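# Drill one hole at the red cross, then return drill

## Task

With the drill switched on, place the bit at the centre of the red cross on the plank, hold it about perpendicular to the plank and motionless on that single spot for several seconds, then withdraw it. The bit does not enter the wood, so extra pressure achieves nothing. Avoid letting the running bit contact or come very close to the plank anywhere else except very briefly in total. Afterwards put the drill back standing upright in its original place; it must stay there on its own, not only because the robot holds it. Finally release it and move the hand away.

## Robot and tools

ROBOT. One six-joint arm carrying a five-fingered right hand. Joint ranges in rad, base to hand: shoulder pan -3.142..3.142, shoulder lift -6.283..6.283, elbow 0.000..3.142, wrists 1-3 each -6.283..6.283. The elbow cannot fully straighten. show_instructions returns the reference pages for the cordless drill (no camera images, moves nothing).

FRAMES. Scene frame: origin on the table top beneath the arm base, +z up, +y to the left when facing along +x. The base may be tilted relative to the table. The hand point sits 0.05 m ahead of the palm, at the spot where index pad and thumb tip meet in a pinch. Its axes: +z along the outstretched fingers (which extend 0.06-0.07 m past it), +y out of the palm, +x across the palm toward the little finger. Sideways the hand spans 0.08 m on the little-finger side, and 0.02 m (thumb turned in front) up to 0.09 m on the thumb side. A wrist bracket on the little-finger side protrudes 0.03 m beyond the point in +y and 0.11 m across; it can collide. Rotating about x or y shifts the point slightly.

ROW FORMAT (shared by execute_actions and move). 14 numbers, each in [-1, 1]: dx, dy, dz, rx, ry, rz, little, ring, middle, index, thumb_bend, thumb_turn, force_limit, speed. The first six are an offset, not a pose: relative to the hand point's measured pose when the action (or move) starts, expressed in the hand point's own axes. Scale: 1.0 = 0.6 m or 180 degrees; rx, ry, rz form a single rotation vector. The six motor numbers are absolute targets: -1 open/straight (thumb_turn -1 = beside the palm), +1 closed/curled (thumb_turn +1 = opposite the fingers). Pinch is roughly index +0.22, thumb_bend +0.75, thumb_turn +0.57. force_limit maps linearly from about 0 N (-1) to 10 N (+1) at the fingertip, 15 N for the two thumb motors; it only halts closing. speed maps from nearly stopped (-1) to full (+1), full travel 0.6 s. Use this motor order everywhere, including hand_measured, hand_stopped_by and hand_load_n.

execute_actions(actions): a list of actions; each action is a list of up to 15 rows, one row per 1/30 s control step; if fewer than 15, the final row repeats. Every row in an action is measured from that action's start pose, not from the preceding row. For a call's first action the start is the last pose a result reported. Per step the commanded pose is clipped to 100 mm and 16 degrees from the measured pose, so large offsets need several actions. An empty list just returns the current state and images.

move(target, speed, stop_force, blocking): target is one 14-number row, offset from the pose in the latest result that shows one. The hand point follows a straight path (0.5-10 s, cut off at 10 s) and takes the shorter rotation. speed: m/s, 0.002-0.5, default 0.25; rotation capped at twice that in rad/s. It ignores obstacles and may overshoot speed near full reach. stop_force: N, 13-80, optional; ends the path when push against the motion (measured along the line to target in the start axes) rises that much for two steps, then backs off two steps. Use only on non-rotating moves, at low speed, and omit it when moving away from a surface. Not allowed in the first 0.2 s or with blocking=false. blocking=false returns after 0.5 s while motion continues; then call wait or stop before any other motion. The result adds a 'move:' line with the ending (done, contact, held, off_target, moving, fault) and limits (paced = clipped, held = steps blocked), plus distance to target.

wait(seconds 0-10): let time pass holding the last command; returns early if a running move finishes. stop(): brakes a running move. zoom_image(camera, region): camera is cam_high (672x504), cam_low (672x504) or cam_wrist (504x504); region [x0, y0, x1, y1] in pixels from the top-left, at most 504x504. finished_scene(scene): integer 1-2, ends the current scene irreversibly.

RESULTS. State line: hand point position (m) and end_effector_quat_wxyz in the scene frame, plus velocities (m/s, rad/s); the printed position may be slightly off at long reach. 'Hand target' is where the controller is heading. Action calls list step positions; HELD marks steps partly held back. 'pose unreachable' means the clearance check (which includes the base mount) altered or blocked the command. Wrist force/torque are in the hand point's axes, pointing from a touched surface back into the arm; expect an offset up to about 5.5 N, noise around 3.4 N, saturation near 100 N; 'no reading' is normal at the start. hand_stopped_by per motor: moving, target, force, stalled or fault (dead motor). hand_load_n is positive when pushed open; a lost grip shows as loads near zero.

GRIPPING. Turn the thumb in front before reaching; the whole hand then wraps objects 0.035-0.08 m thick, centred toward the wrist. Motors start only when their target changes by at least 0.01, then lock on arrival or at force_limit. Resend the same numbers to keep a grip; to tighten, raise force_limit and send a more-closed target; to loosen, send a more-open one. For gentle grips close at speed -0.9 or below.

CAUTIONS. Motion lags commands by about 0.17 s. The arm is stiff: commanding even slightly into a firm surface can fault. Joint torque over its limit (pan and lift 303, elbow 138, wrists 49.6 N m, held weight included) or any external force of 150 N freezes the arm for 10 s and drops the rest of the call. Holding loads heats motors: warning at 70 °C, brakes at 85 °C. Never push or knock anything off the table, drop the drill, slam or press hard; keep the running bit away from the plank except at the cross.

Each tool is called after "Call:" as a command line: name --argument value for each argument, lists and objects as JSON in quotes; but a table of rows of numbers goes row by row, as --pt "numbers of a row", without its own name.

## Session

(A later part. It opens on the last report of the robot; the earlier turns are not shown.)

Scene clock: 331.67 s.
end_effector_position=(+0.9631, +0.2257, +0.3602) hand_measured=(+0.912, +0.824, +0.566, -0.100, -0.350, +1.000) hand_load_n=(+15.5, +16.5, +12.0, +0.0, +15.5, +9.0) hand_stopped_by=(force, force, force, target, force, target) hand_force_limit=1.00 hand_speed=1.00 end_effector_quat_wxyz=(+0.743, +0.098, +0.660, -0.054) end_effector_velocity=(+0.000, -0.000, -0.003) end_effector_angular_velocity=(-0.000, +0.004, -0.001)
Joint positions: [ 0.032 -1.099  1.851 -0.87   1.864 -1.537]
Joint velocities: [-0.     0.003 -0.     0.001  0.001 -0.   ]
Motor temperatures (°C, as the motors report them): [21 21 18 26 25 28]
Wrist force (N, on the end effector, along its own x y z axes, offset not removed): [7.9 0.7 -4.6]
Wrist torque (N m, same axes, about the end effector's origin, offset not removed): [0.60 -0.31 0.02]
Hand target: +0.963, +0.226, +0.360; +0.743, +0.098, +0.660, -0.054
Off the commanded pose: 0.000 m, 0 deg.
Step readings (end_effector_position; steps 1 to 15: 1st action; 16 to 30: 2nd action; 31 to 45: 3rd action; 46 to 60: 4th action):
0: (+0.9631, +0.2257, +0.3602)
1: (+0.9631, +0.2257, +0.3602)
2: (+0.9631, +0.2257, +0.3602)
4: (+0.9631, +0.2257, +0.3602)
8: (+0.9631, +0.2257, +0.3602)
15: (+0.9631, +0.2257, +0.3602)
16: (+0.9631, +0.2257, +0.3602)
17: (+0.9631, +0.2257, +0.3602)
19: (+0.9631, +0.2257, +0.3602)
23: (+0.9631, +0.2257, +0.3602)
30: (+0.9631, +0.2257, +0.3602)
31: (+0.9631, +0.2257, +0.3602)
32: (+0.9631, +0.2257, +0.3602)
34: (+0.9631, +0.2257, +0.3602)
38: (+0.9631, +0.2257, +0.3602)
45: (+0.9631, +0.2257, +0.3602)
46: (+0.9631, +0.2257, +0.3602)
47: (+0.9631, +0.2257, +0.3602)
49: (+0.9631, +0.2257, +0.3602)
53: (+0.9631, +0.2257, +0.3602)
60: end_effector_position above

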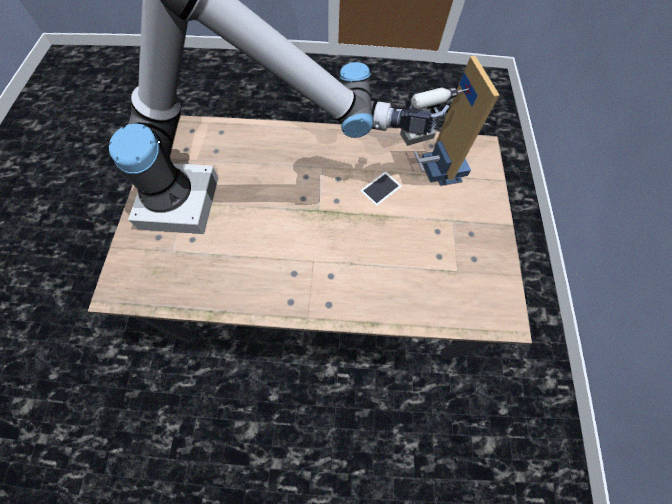

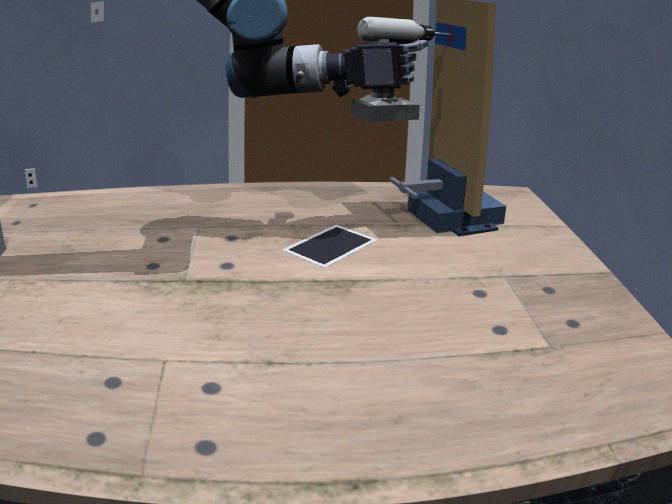

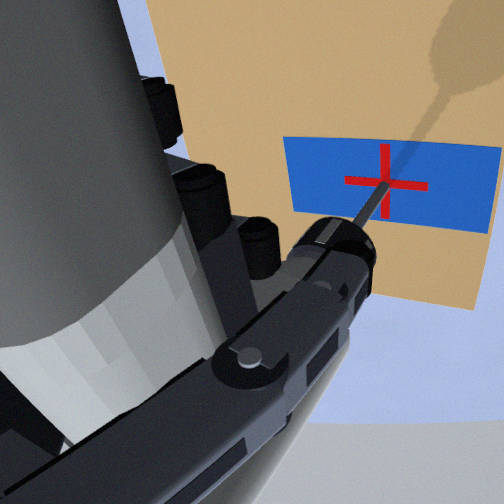

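Call:
execute_actions --actions '[[[0,0,0,0,0,0,1,1,0.4,-0.1,1,1,1,1]],[[0,-0.05,-0.087,0,0,0,1,1,0.4,-0.1,1,1,1,1]],[[0,-0.0,-0.0,0,0,0,1,1,0.4,-0.1,1,1,1,1]]]'

Call:
move --target '[0.2,-0.145,-0.09,-0.105,0.039,-0.022,1,1,0.4,-0.1,1,1,1,1]' --speed 0.15

Scene clock: 354.53 s.
end_effector_position=(+0.9071, +0.2080, +0.3526) hand_measured=(+0.912, +0.824, +0.400, -0.100, -0.350, +1.000) hand_load_n=(+15.5, +18.5, +0.0, +0.0, +14.0, +10.0) hand_stopped_by=(force, force, target, target, force, target) hand_force_limit=1.00 hand_speed=1.00 end_effector_quat_wxyz=(+0.743, +0.098, +0.660, -0.054) end_effector_velocity=(+0.000, +0.000, +0.000) end_effector_angular_velocity=(-0.001, -0.001, +0.000)
Joint positions: [ 0.011 -1.164  1.977 -0.93   1.844 -1.535]
Joint velocities: [ 0.     0.    -0.    -0.001 -0.    -0.001]
Motor temperatures (°C, as the motors report them): [21 21 18 26 25 28]
Wrist force (N, on the end effector, along its own x y z axes, offset not removed): [4.8 -4.3 -5.7]
Wrist torque (N m, same axes, about the end effector's origin, offset not removed): [-0.28 0.45 -0.35]
Hand target: +0.907, +0.208, +0.352; +0.743, +0.098, +0.660, -0.054
Off the commanded pose: 0.000 m, 0 deg.
Step readings (end_effector_position; steps 1 to 15: 1st action; 16 to 30: 2nd action; 31 to 45: 3rd action):
0: (+0.9631, +0.2257, +0.3602)
1: (+0.9631, +0.2257, +0.3602)
2: (+0.9631, +0.2257, +0.3602)
4: (+0.9631, +0.2257, +0.3602)
8: (+0.9631, +0.2257, +0.3602)
15: (+0.9631, +0.2257, +0.3602)
16: (+0.9628, +0.2253, +0.3607)
17: (+0.9585, +0.2227, +0.3638)
19: (+0.9382, +0.2167, +0.3603)
23: (+0.9153, +0.2105, +0.3541)
30: (+0.9071, +0.2080, +0.3525)
31: (+0.9068, +0.2079, +0.3525)
32: (+0.9068, +0.2079, +0.3524)
34: (+0.9068, +0.2079, +0.3524)
38: (+0.9070, +0.2079, +0.3526)
45: end_effector_position above

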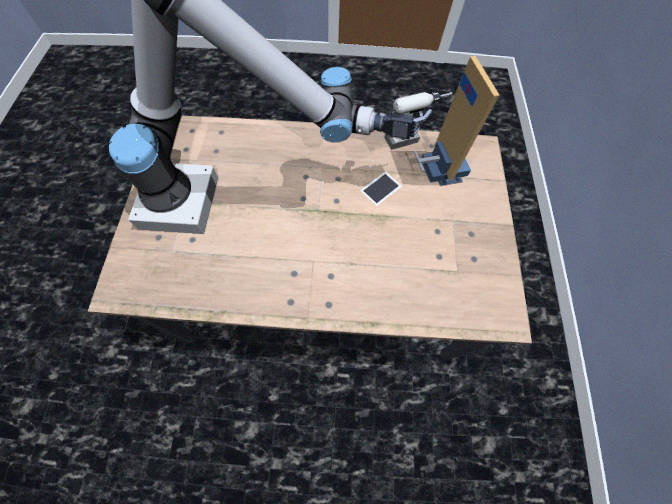

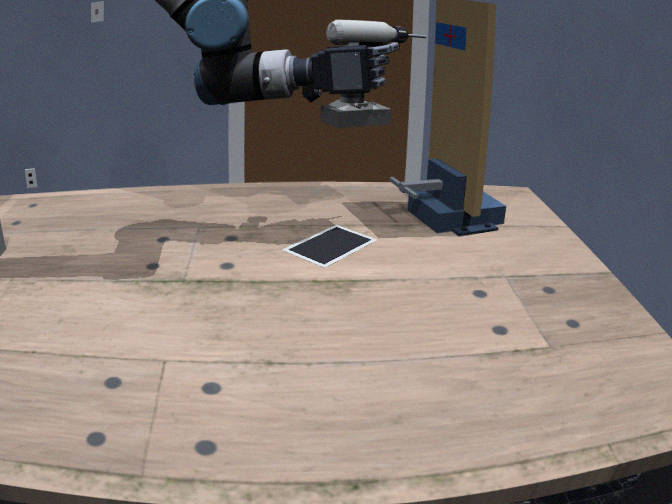

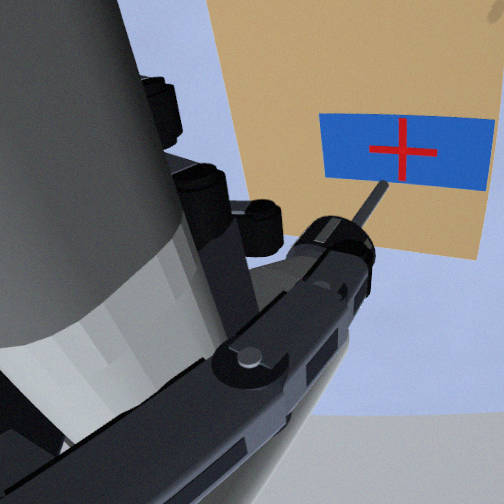

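Scene clock: 356.20 s.
end_effector_position=(+0.8512, +0.1407, +0.2217) hand_measured=(+0.912, +0.824, +0.400, -0.100, -0.350, +1.000) hand_load_n=(+15.5, +18.5, +0.0, +0.0, +14.0, +10.0) hand_stopped_by=(force, force, target, target, force, target) hand_force_limit=1.00 hand_speed=1.00 end_effector_quat_wxyz=(+0.705, -0.045, +0.707, +0.035) end_effector_velocity=(-0.001, -0.001, -0.002) end_effector_angular_velocity=(-0.001, +0.000, +0.006)
Joint positions: [-0.256 -1.1    2.137 -1.034  1.246 -1.592]
Joint velocities: [-0.005  0.002  0.    -0.002 -0.011 -0.002]
Motor temperatures (°C, as the motors report them): [21 21 18 26 25 28]
Wrist force (N, on the end effector, along its own x y z axes, offset not removed): [8.4 1.6 -5.4]
Wrist torque (N m, same axes, about the end effector's origin, offset not removed): [0.69 -0.15 0.07]
Hand target: +0.851, +0.141, +0.222; +0.705, -0.045, +0.707, +0.036
Off the commanded pose: 0.000 m, 0 deg.
move: done

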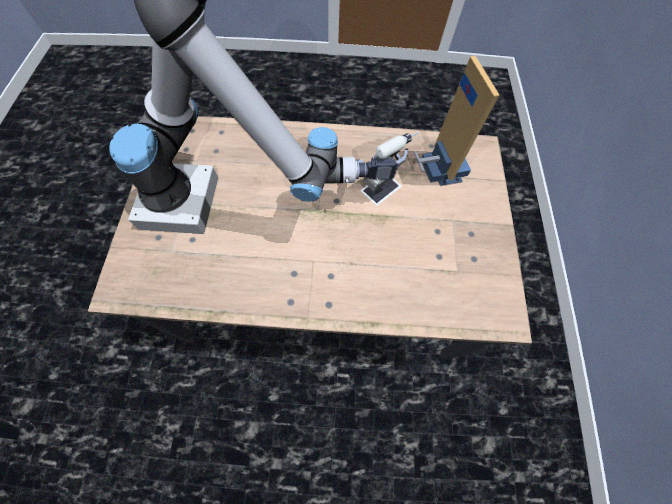

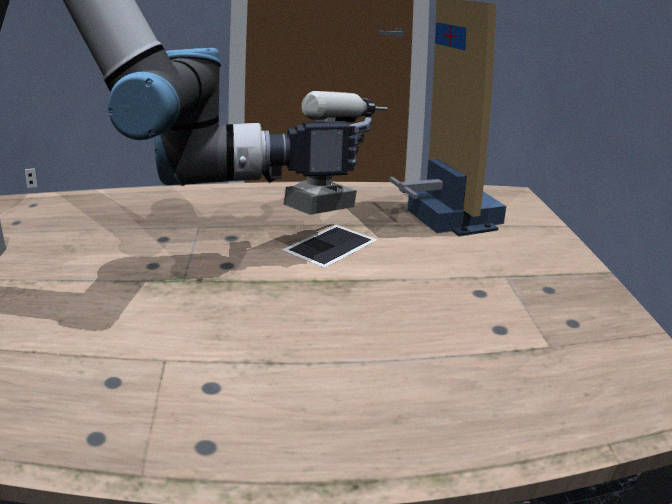

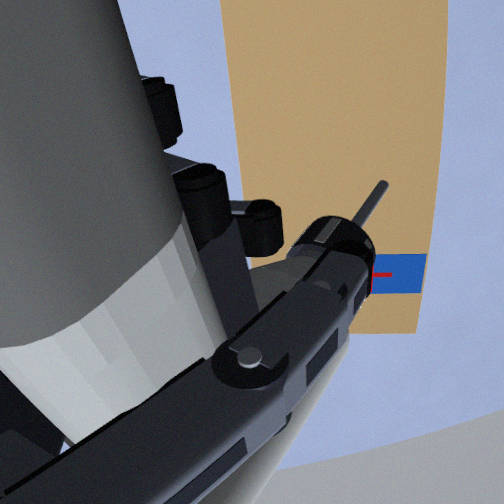

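Call:
move --target '[0.09,0,0,0,0,0,1,1,0.4,-0.1,1,1,1,1]' --speed 0.08

Call:
zoom_image --camera "cam_high" --region '[330,110,450,220]'

Call:
zoom_image --camera "cam_low" --region '[250,110,430,280]'

Scene clock: 364.37 s.
end_effector_position=(+0.8510, +0.1400, +0.1678) hand_measured=(+0.912, +0.824, +0.400, -0.100, -0.350, +1.000) hand_load_n=(+15.5, +18.5, +0.0, +0.0, +14.0, +10.0) hand_stopped_by=(force, force, target, target, force, target) hand_force_limit=1.00 hand_speed=1.00 end_effector_quat_wxyz=(+0.705, -0.045, +0.707, +0.035) end_effector_velocity=(+0.001, +0.000, -0.002) end_effector_angular_velocity=(+0.000, -0.002, +0.001)
Joint positions: [-0.258 -1.007  2.142 -1.131  1.244 -1.592]
Joint velocities: [ 0.     0.005 -0.001 -0.005 -0.001  0.001]
Motor temperatures (°C, as the motors report them): [21 21 18 26 25 28]
Wrist force (N, on the end effector, along its own x y z axes, offset not removed): [9.4 -0.8 0.0]
Wrist torque (N m, same axes, about the end effector's origin, offset not removed): [-0.16 -0.53 0.03]
Hand target: +0.851, +0.140, +0.168; +0.705, -0.045, +0.707, +0.035
Off the commanded pose: 0.000 m, 0 deg.
move: done

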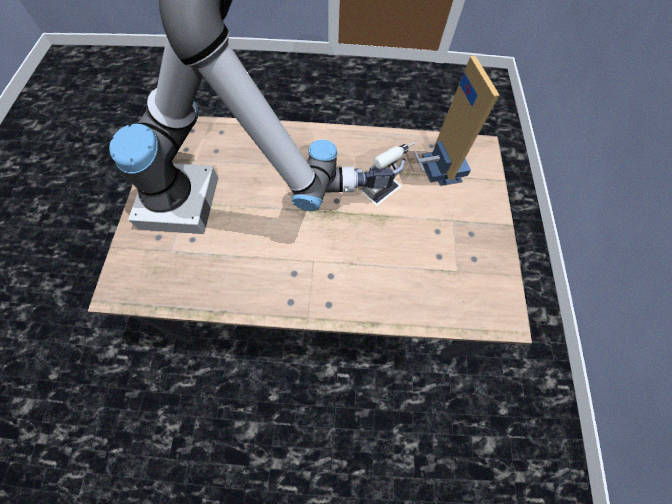

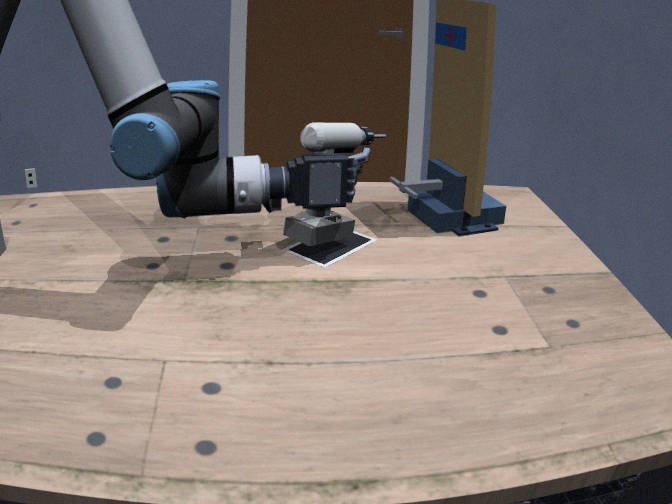

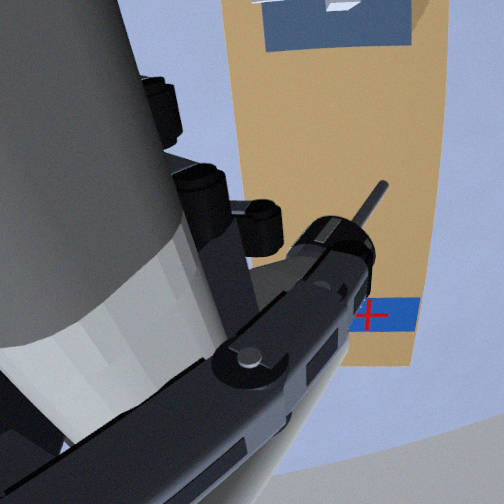

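Region (330, 110, 450, 220) of cam_high's 672x504 image, scaled by 4.200, with more detail than that image has; it fills the top 462 rows of this view, and the rest is white.

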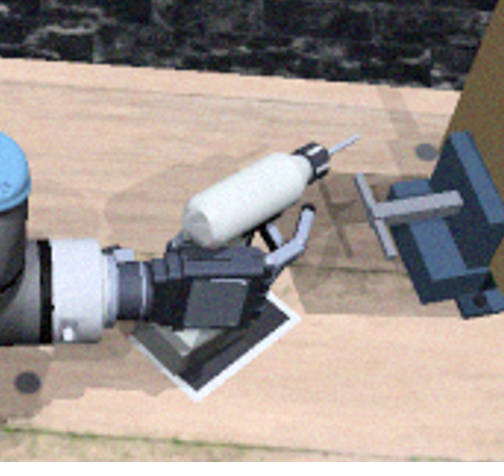

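Region (250, 110, 430, 280) of cam_low's 672x504 image, scaled by 2.800, with more detail than that image has.

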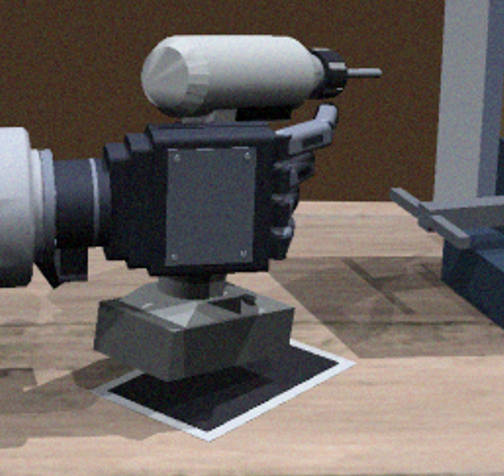

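Call:
execute_actions --actions '[[[0.02,-0.015,0.037,0,0,0,1,1,0.4,-0.1,1,1,1,1]],[[0,0,0,0,0,0,1,1,0.4,-0.1,1,1,1,1]]]'

Call:
move --target '[0.04,0,0,0,0,0,1,1,0.4,-0.1,1,1,1,1]' --speed 0.005 --stop_force 13

Call:
zoom_image --camera "cam_high" --region '[330,110,450,220]'

Call:
zoom_image --camera "cam_low" --region '[250,110,430,280]'

Scene clock: 378.43 s.
end_effector_position=(+0.8738, +0.1334, +0.1560) hand_measured=(+0.912, +0.824, +0.400, -0.100, -0.350, +1.000) hand_load_n=(+15.5, +18.5, +0.0, +0.0, +14.0, +10.5) hand_stopped_by=(force, force, target, target, force, target) hand_force_limit=1.00 hand_speed=1.00 end_effector_quat_wxyz=(+0.705, -0.045, +0.707, +0.035) end_effector_velocity=(-0.000, -0.000, +0.000) end_effector_angular_velocity=(-0.001, +0.000, -0.001)
Joint positions: [-0.26  -0.968  2.097 -1.125  1.241 -1.592]
Joint velocities: [ 0.    -0.001  0.001  0.001  0.001 -0.001]
Motor temperatures (°C, as the motors report them): [21 21 18 26 25 28]
Wrist force (N, on the end effector, along its own x y z axes, offset not removed): [10.1 0.0 2.4]
Wrist torque (N m, same axes, about the end effector's origin, offset not removed): [-0.26 -0.53 0.00]
Hand target: +0.874, +0.133, +0.156; +0.705, -0.045, +0.707, +0.035
Off the commanded pose: 0.000 m, 0 deg.
Step readings (end_effector_position; steps 1 to 15: 1st action; 16 to 30: 2nd action):
0: (+0.8511, +0.1399, +0.1677)
1: (+0.8515, +0.1398, +0.1675)
2: (+0.8550, +0.1386, +0.1655)
4: (+0.8635, +0.1360, +0.1612)
8: (+0.8712, +0.1340, +0.1572)
15: (+0.8738, +0.1334, +0.1560)
16: (+0.8739, +0.1334, +0.1560)
17: (+0.8739, +0.1334, +0.1560)
19: (+0.8739, +0.1334, +0.1560)
23: (+0.8739, +0.1334, +0.1560)
30: end_effector_position above

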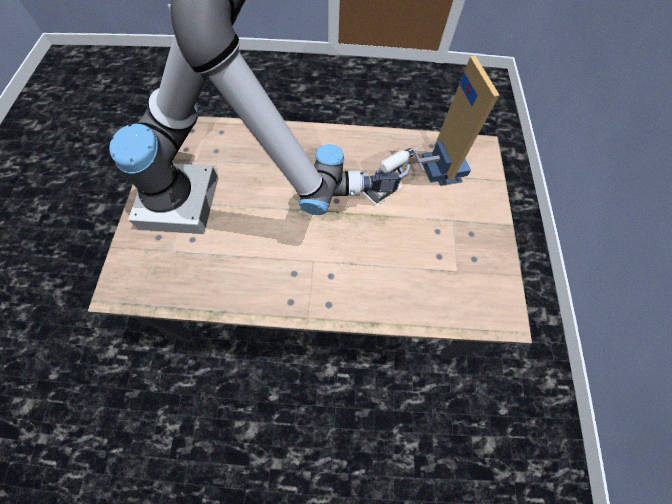

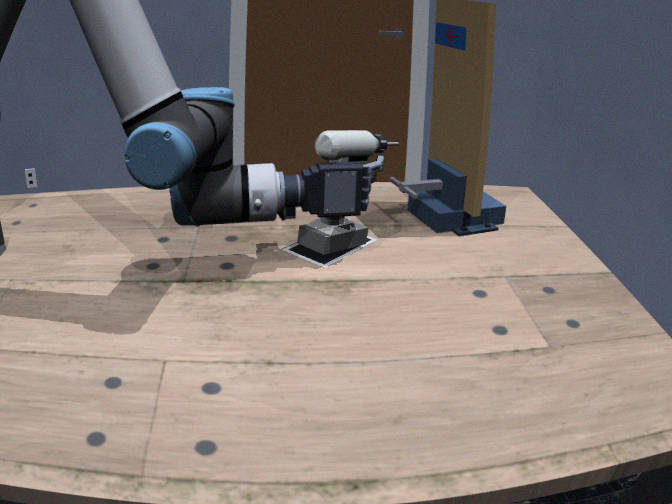

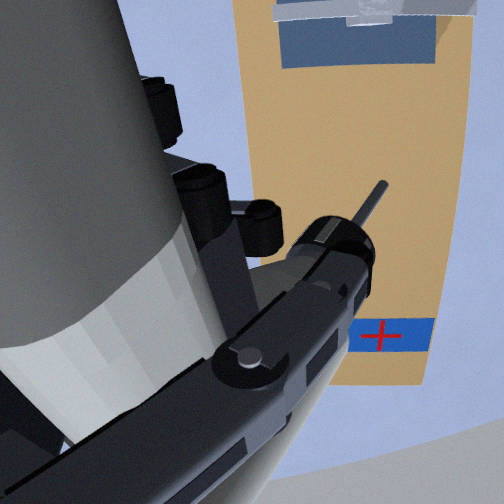

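Scene clock: 380.40 s.
end_effector_position=(+0.8739, +0.1333, +0.1480) hand_measured=(+0.912, +0.824, +0.400, -0.100, -0.350, +1.000) hand_load_n=(+15.5, +18.0, +0.0, +0.0, +14.0, +11.5) hand_stopped_by=(force, force, target, target, force, target) hand_force_limit=1.00 hand_speed=1.00 end_effector_quat_wxyz=(+0.705, -0.045, +0.707, +0.035) end_effector_velocity=(-0.000, +0.000, +0.002) end_effector_angular_velocity=(-0.000, +0.001, +0.001)
Joint positions: [-0.261 -0.954  2.096 -1.139  1.241 -1.592]
Joint velocities: [-0.    -0.003 -0.     0.004 -0.001 -0.   ]
Motor temperatures (°C, as the motors report them): [21 21 18 26 25 28]
Wrist force (N, on the end effector, along its own x y z axes, offset not removed): [-6.3 -1.7 -1.9]
Wrist torque (N m, same axes, about the end effector's origin, offset not removed): [-0.37 -0.08 -0.13]
Hand target: +0.874, +0.133, +0.148; +0.705, -0.045, +0.707, +0.035
Off the commanded pose: 0.016 m, 0 deg.
move: contact

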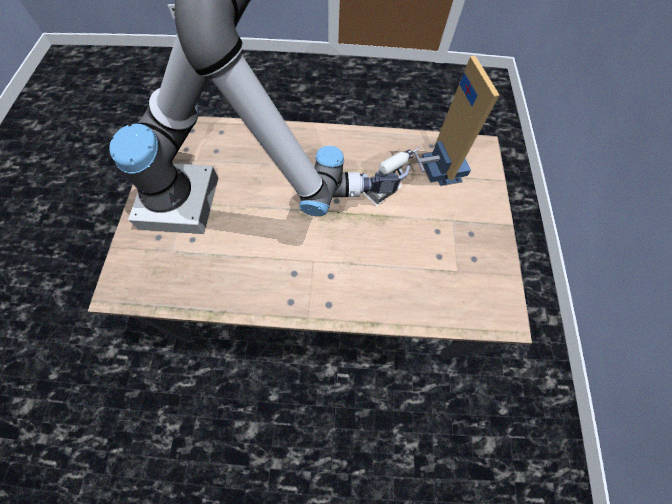

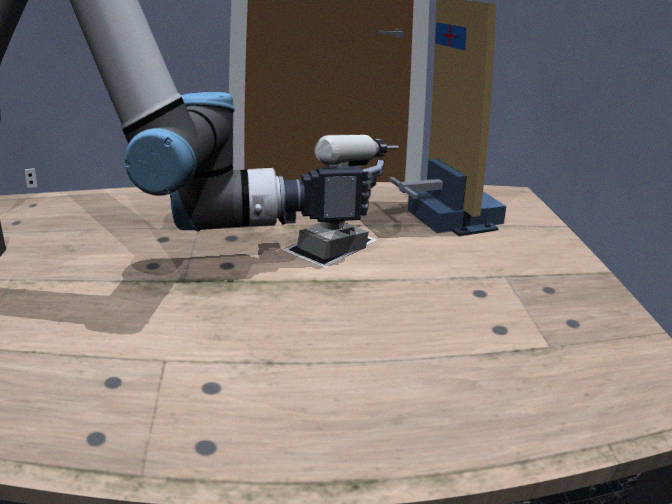

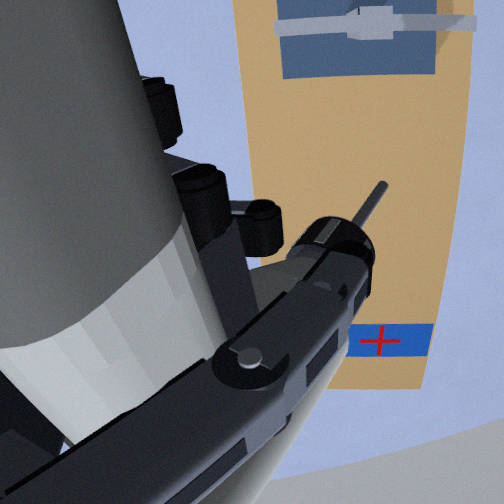

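Region (330, 110, 450, 220) of cam_high's 672x504 image, scaled by 4.200, with more detail than that image has; it fills the top 462 rows of this view, and the rest is white.

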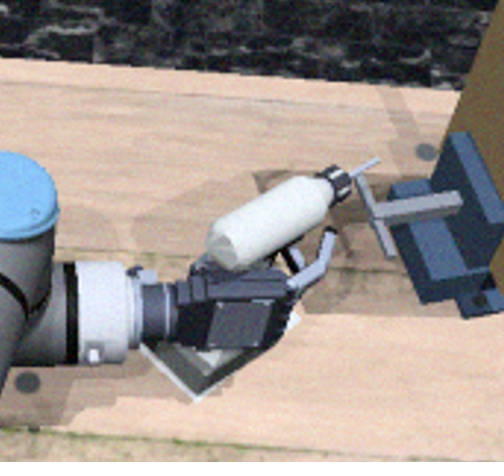

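Region (250, 110, 430, 280) of cam_low's 672x504 image, scaled by 2.800, with more detail than that image has.

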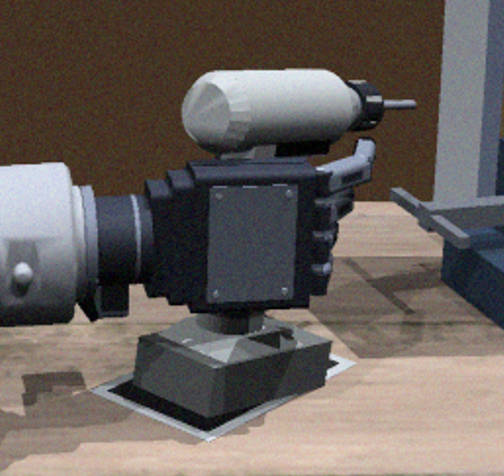

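Call:
execute_actions --actions '[[[0,0,0,0,0,0,-0.3,-0.3,-0.3,-0.6,-1,1,1,0]],[[0,0,0,0,0,0,-0.3,-0.3,-0.3,-0.6,-1,1,1,0]],[[0.02,0,0,0,0,0,-0.3,-0.3,-0.3,-0.6,-1,1,1,0]],[[0,0.015,-0.017,-0.111,0,0,-0.3,-0.3,-0.3,-0.6,-1,1,1,0]],[[0,0,0,0,0,0,-0.3,-0.3,-0.3,-0.6,-1,1,1,0]]]'

Call:
zoom_image --camera "cam_high" --region '[330,110,450,220]'

Call:
zoom_image --camera "cam_low" --region '[250,110,430,280]'

Scene clock: 396.13 s.
end_effector_position=(+0.8623, +0.1398, +0.1361) hand_measured=(-0.300, -0.300, -0.300, -0.600, -1.000, +1.000) hand_load_n=(+0.0, +0.0, +0.0, +0.0, +0.0, +0.0) hand_stopped_by=(target, target, target, target, target, target) hand_force_limit=1.00 hand_speed=0.00 end_effector_quat_wxyz=(+0.688, -0.161, +0.691, +0.153) end_effector_velocity=(-0.000, +0.001, -0.001) end_effector_angular_velocity=(+0.000, +0.000, +0.002)
Joint positions: [-0.363 -0.91   2.028 -1.107  0.803 -1.596]
Joint velocities: [ 0.     0.001  0.    -0.001 -0.001  0.   ]
Motor temperatures (°C, as the motors report them): [21 21 18 26 25 28]
Wrist force (N, on the end effector, along its own x y z axes, offset not removed): [-1.0 -0.6 -3.7]
Wrist torque (N m, same axes, about the end effector's origin, offset not removed): [0.16 0.08 -0.24]
Hand target: +0.862, +0.140, +0.136; +0.688, -0.161, +0.691, +0.153
Off the commanded pose: 0.000 m, 0 deg.
Step readings (end_effector_position; steps 1 to 15: 1st action; 16 to 30: 2nd action; 31 to 45: 3rd action; 46 to 60: 4th action; 61 to 75: 5th action):
0: (+0.8738, +0.1333, +0.1482)
1: (+0.8738, +0.1333, +0.1482)
2: (+0.8739, +0.1333, +0.1482)
4: (+0.8739, +0.1333, +0.1482)
8: (+0.8738, +0.1333, +0.1481)
15: (+0.8738, +0.1333, +0.1480)
16: (+0.8738, +0.1333, +0.1480)
17: (+0.8738, +0.1333, +0.1480)
19: (+0.8738, +0.1333, +0.1480)
23: (+0.8738, +0.1333, +0.1480)
30: (+0.8738, +0.1333, +0.1480)
31: (+0.8738, +0.1333, +0.1477)
32: (+0.8738, +0.1333, +0.1456)
34: (+0.8737, +0.1333, +0.1411)
38: (+0.8737, +0.1332, +0.1373)
45: (+0.8738, +0.1331, +0.1361)
46: (+0.8740, +0.1325, +0.1361)
47: (+0.8755, +0.1266, +0.1359)
49: (+0.8747, +0.1173, +0.1359)
53: (+0.8642, +0.1305, +0.1360)
60: (+0.8623, +0.1398, +0.1361)
61: (+0.8624, +0.1401, +0.1361)
62: (+0.8624, +0.1401, +0.1362)
64: (+0.8625, +0.1399, +0.1360)
68: (+0.8624, +0.1397, +0.1360)
75: end_effector_position above

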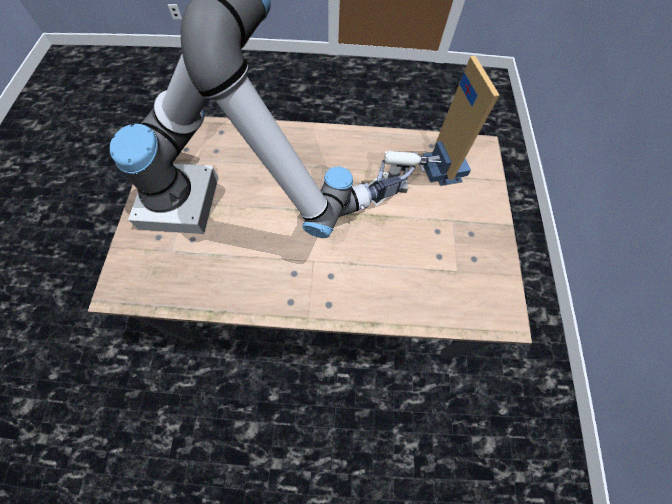

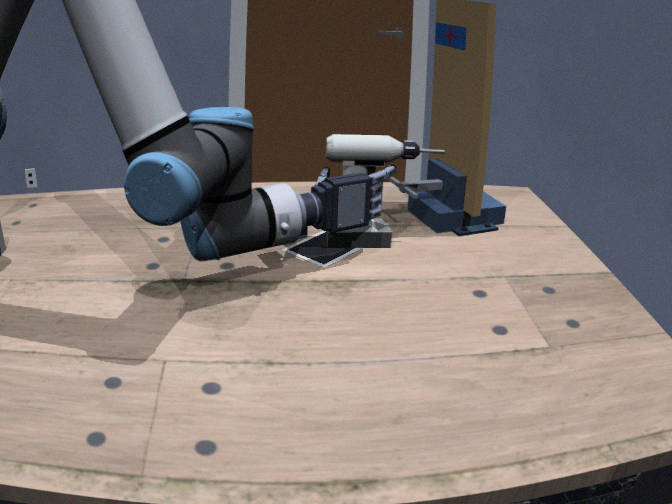

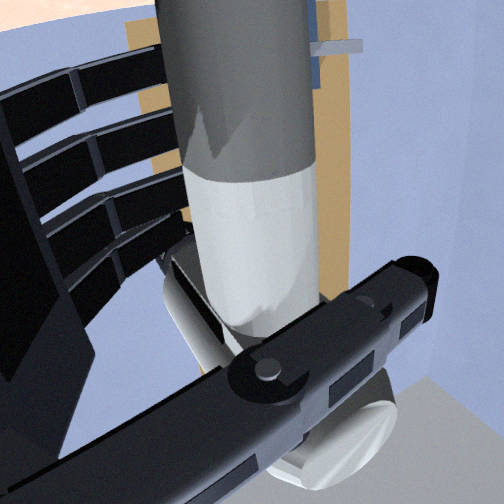

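Region (330, 110, 450, 220) of cam_high's 672x504 image, scaled by 4.200, with more detail than that image has; it fills the top 462 rows of this view, and the rest is white.

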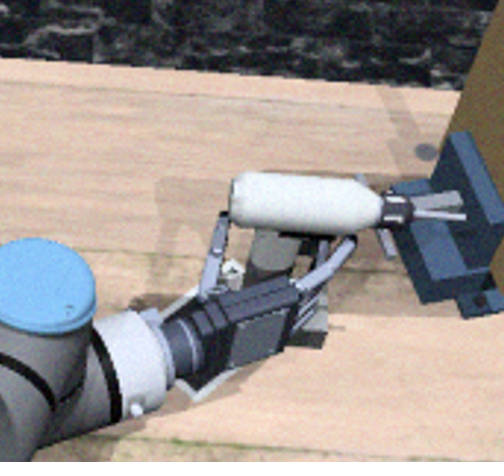

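Region (250, 110, 430, 280) of cam_low's 672x504 image, scaled by 2.800, with more detail than that image has.

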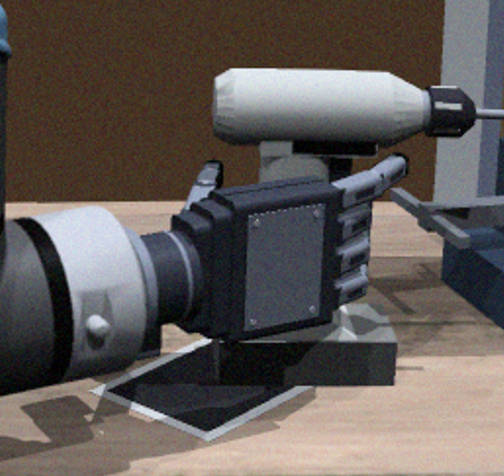

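Call:
move --target '[0,-0.12,-0.02,0,0,0,-0.6,-0.6,-0.6,-0.7,-1,1,1,0]' --speed 0.06

Call:
move --target '[0,0,0,0.222,0,0,-0.6,-0.6,-0.6,-0.7,-1,1,1,0]' --speed 0.2

Call:
zoom_image --camera "cam_high" --region '[320,110,460,240]'

Scene clock: 409.60 s.
end_effector_position=(+0.8827, +0.0699, +0.1371) hand_measured=(-0.600, -0.600, -0.600, -0.700, -1.000, +1.000) hand_load_n=(+0.0, +0.0, +0.0, +0.0, +0.0, +0.0) hand_stopped_by=(target, target, target, target, target, target) hand_force_limit=1.00 hand_speed=0.00 end_effector_quat_wxyz=(+0.688, -0.161, +0.691, +0.153) end_effector_velocity=(+0.001, -0.002, -0.000) end_effector_angular_velocity=(+0.000, +0.001, -0.001)
Joint positions: [-0.454 -0.889  1.972 -1.07   0.713 -1.598]
Joint velocities: [-0.002  0.001 -0.002  0.001 -0.001  0.   ]
Motor temperatures (°C, as the motors report them): [21 21 18 26 25 28]
Wrist force (N, on the end effector, along its own x y z axes, offset not removed): [-1.8 3.6 -2.9]
Wrist torque (N m, same axes, about the end effector's origin, offset not removed): [0.76 0.09 -0.01]
Hand target: +0.883, +0.070, +0.137; +0.688, -0.161, +0.691, +0.153
Off the commanded pose: 0.000 m, 0 deg.
move: done

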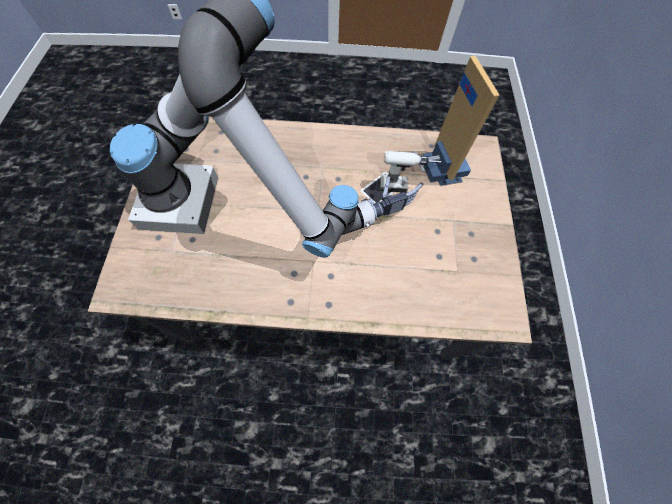

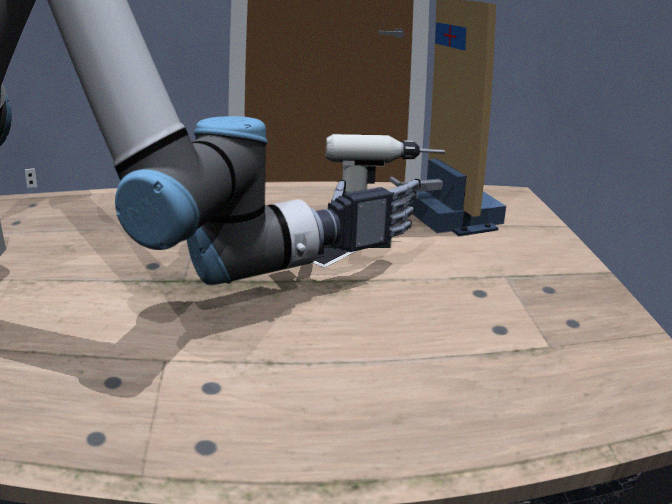

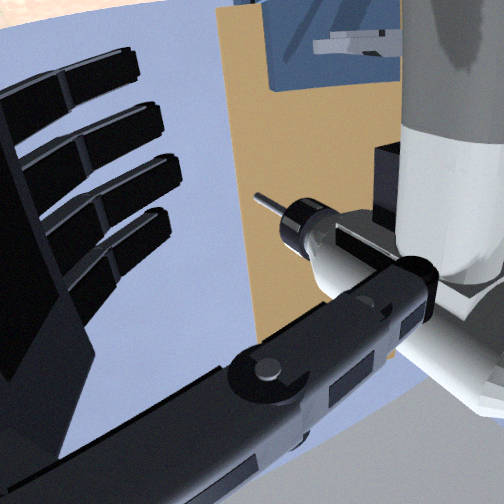

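Scene clock: 411.80 s.
end_effector_position=(+0.8826, +0.0698, +0.1369) hand_measured=(-0.600, -0.600, -0.600, -0.700, -1.000, +1.000) hand_load_n=(+0.0, +0.0, +0.0, +0.0, +0.0, +0.0) hand_stopped_by=(target, target, target, target, target, target) hand_force_limit=1.00 hand_speed=0.00 end_effector_quat_wxyz=(+0.702, +0.083, +0.702, -0.092) end_effector_velocity=(+0.000, +0.001, -0.000) end_effector_angular_velocity=(-0.001, +0.000, -0.009)
Joint positions: [-0.207 -0.935  2.103 -1.173  1.656 -1.59 ]
Joint velocities: [ 0.005  0.001 -0.002  0.     0.014 -0.001]
Motor temperatures (°C, as the motors report them): [21 21 18 26 25 28]
Wrist force (N, on the end effector, along its own x y z axes, offset not removed): [0.2 -1.2 -3.0]
Wrist torque (N m, same axes, about the end effector's origin, offset not removed): [-0.01 -0.05 -0.03]
Hand target: +0.883, +0.070, +0.137; +0.702, +0.083, +0.702, -0.092
Off the commanded pose: 0.000 m, 0 deg.
move: done

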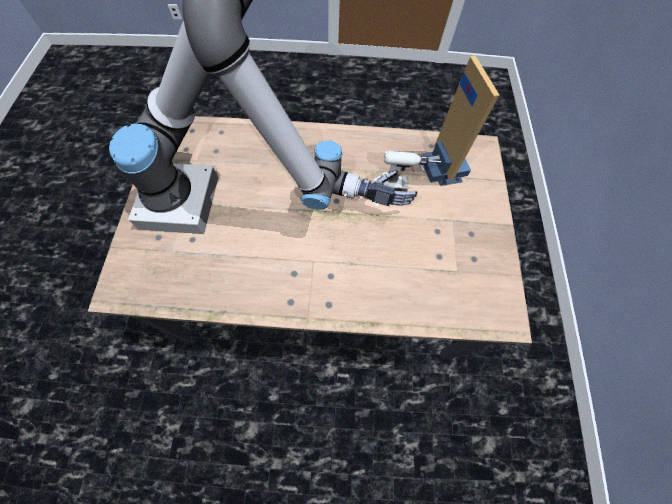

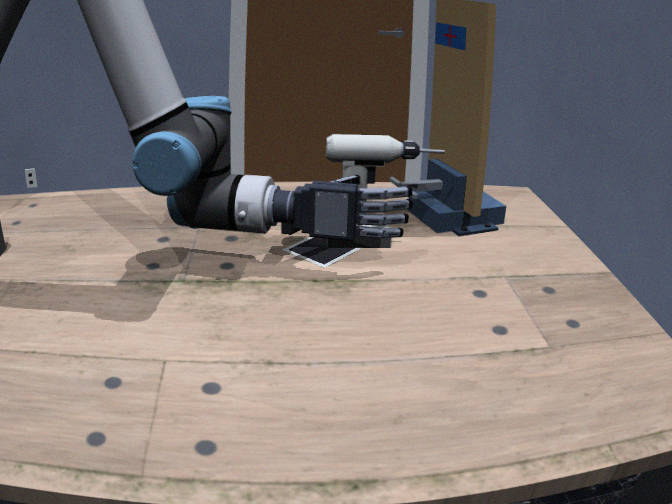

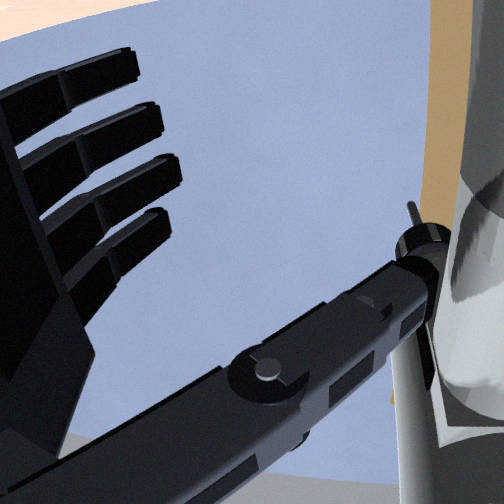

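Region (320, 110, 460, 240) of cam_high's 672x504 image, scaled by 3.600, with more detail than that image has; it fills the top 468 rows of this view, and the rest is white.

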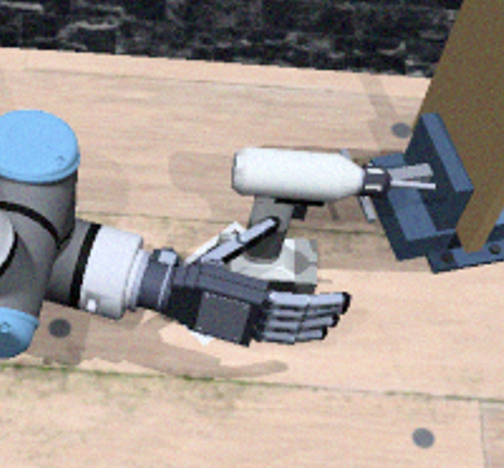

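Call:
execute_actions --actions '[[[0,0,-0.04,0,0,0,-0.6,-0.6,-0.6,-0.7,-1,1,1,0]],[[0,0.06,-0.04,0,0,0,-0.6,-0.6,-0.6,-0.7,-1,1,1,0]],[[0,0,0,0,0,0,-0.6,-0.6,-0.6,-0.7,-1,1,1,0]]]'

Call:
zoom_image --camera "cam_high" --region '[320,110,460,240]'

Scene clock: 424.87 s.
end_effector_position=(+0.8453, +0.1159, +0.1363) hand_measured=(-0.600, -0.600, -0.600, -0.700, -1.000, +1.000) hand_load_n=(+0.0, +0.0, +0.0, +0.0, +0.0, +0.0) hand_stopped_by=(target, target, target, target, target, target) hand_force_limit=1.00 hand_speed=0.00 end_effector_quat_wxyz=(+0.702, +0.083, +0.702, -0.092) end_effector_velocity=(+0.000, +0.000, +0.000) end_effector_angular_velocity=(+0.000, -0.001, +0.001)
Joint positions: [-0.135 -0.955  2.162 -1.211  1.728 -1.591]
Joint velocities: [-0.    -0.    -0.    -0.001 -0.002  0.   ]
Motor temperatures (°C, as the motors report them): [21 21 18 26 25 28]
Wrist force (N, on the end effector, along its own x y z axes, offset not removed): [-4.4 6.7 -0.5]
Wrist torque (N m, same axes, about the end effector's origin, offset not removed): [1.03 0.49 0.09]
Hand target: +0.845, +0.116, +0.136; +0.702, +0.083, +0.702, -0.092
Off the commanded pose: 0.000 m, 0 deg.
Step readings (end_effector_position; steps 1 to 15: 1st action; 16 to 30: 2nd action; 31 to 45: 3rd action):
0: (+0.8827, +0.0698, +0.1369)
1: (+0.8823, +0.0699, +0.1370)
2: (+0.8790, +0.0708, +0.1374)
4: (+0.8700, +0.0731, +0.1369)
8: (+0.8621, +0.0750, +0.1367)
15: (+0.8596, +0.0756, +0.1368)
16: (+0.8592, +0.0762, +0.1368)
17: (+0.8570, +0.0816, +0.1368)
19: (+0.8513, +0.0973, +0.1363)
23: (+0.8466, +0.1115, +0.1363)
30: (+0.8453, +0.1159, +0.1363)
31: (+0.8453, +0.1160, +0.1363)
32: (+0.8453, +0.1160, +0.1363)
34: (+0.8453, +0.1160, +0.1363)
38: (+0.8453, +0.1160, +0.1363)
45: end_effector_position above

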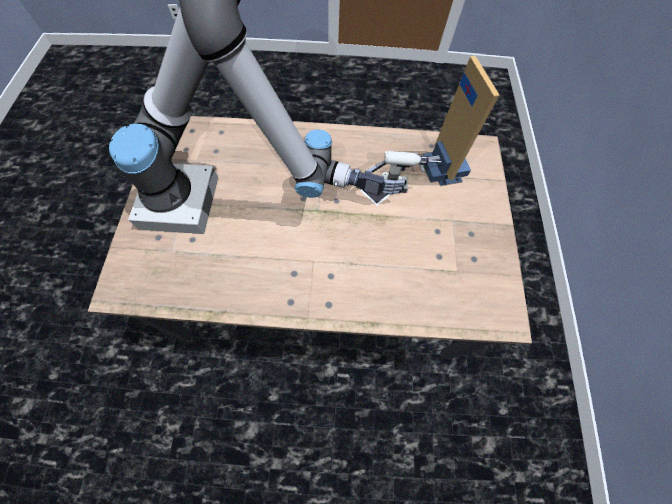

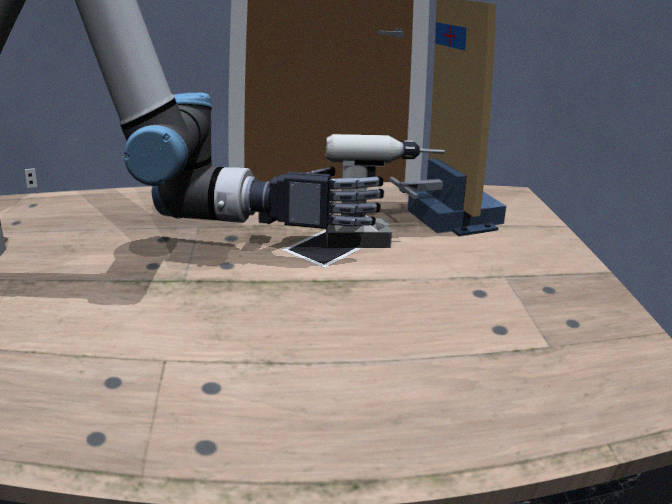

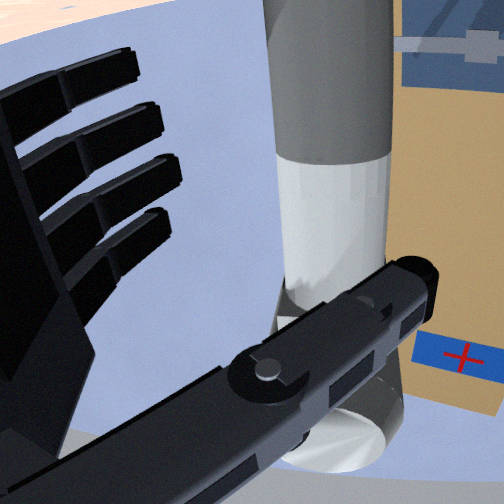

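Region (320, 110, 460, 240) of cam_high's 672x504 image, scaled by 3.600, with more detail than that image has; it fills the top 468 rows of this view, and the rest is white.

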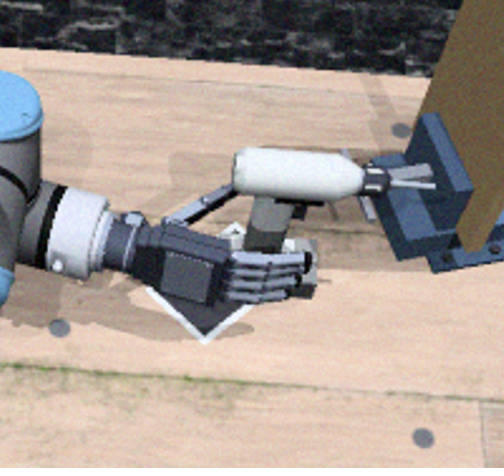

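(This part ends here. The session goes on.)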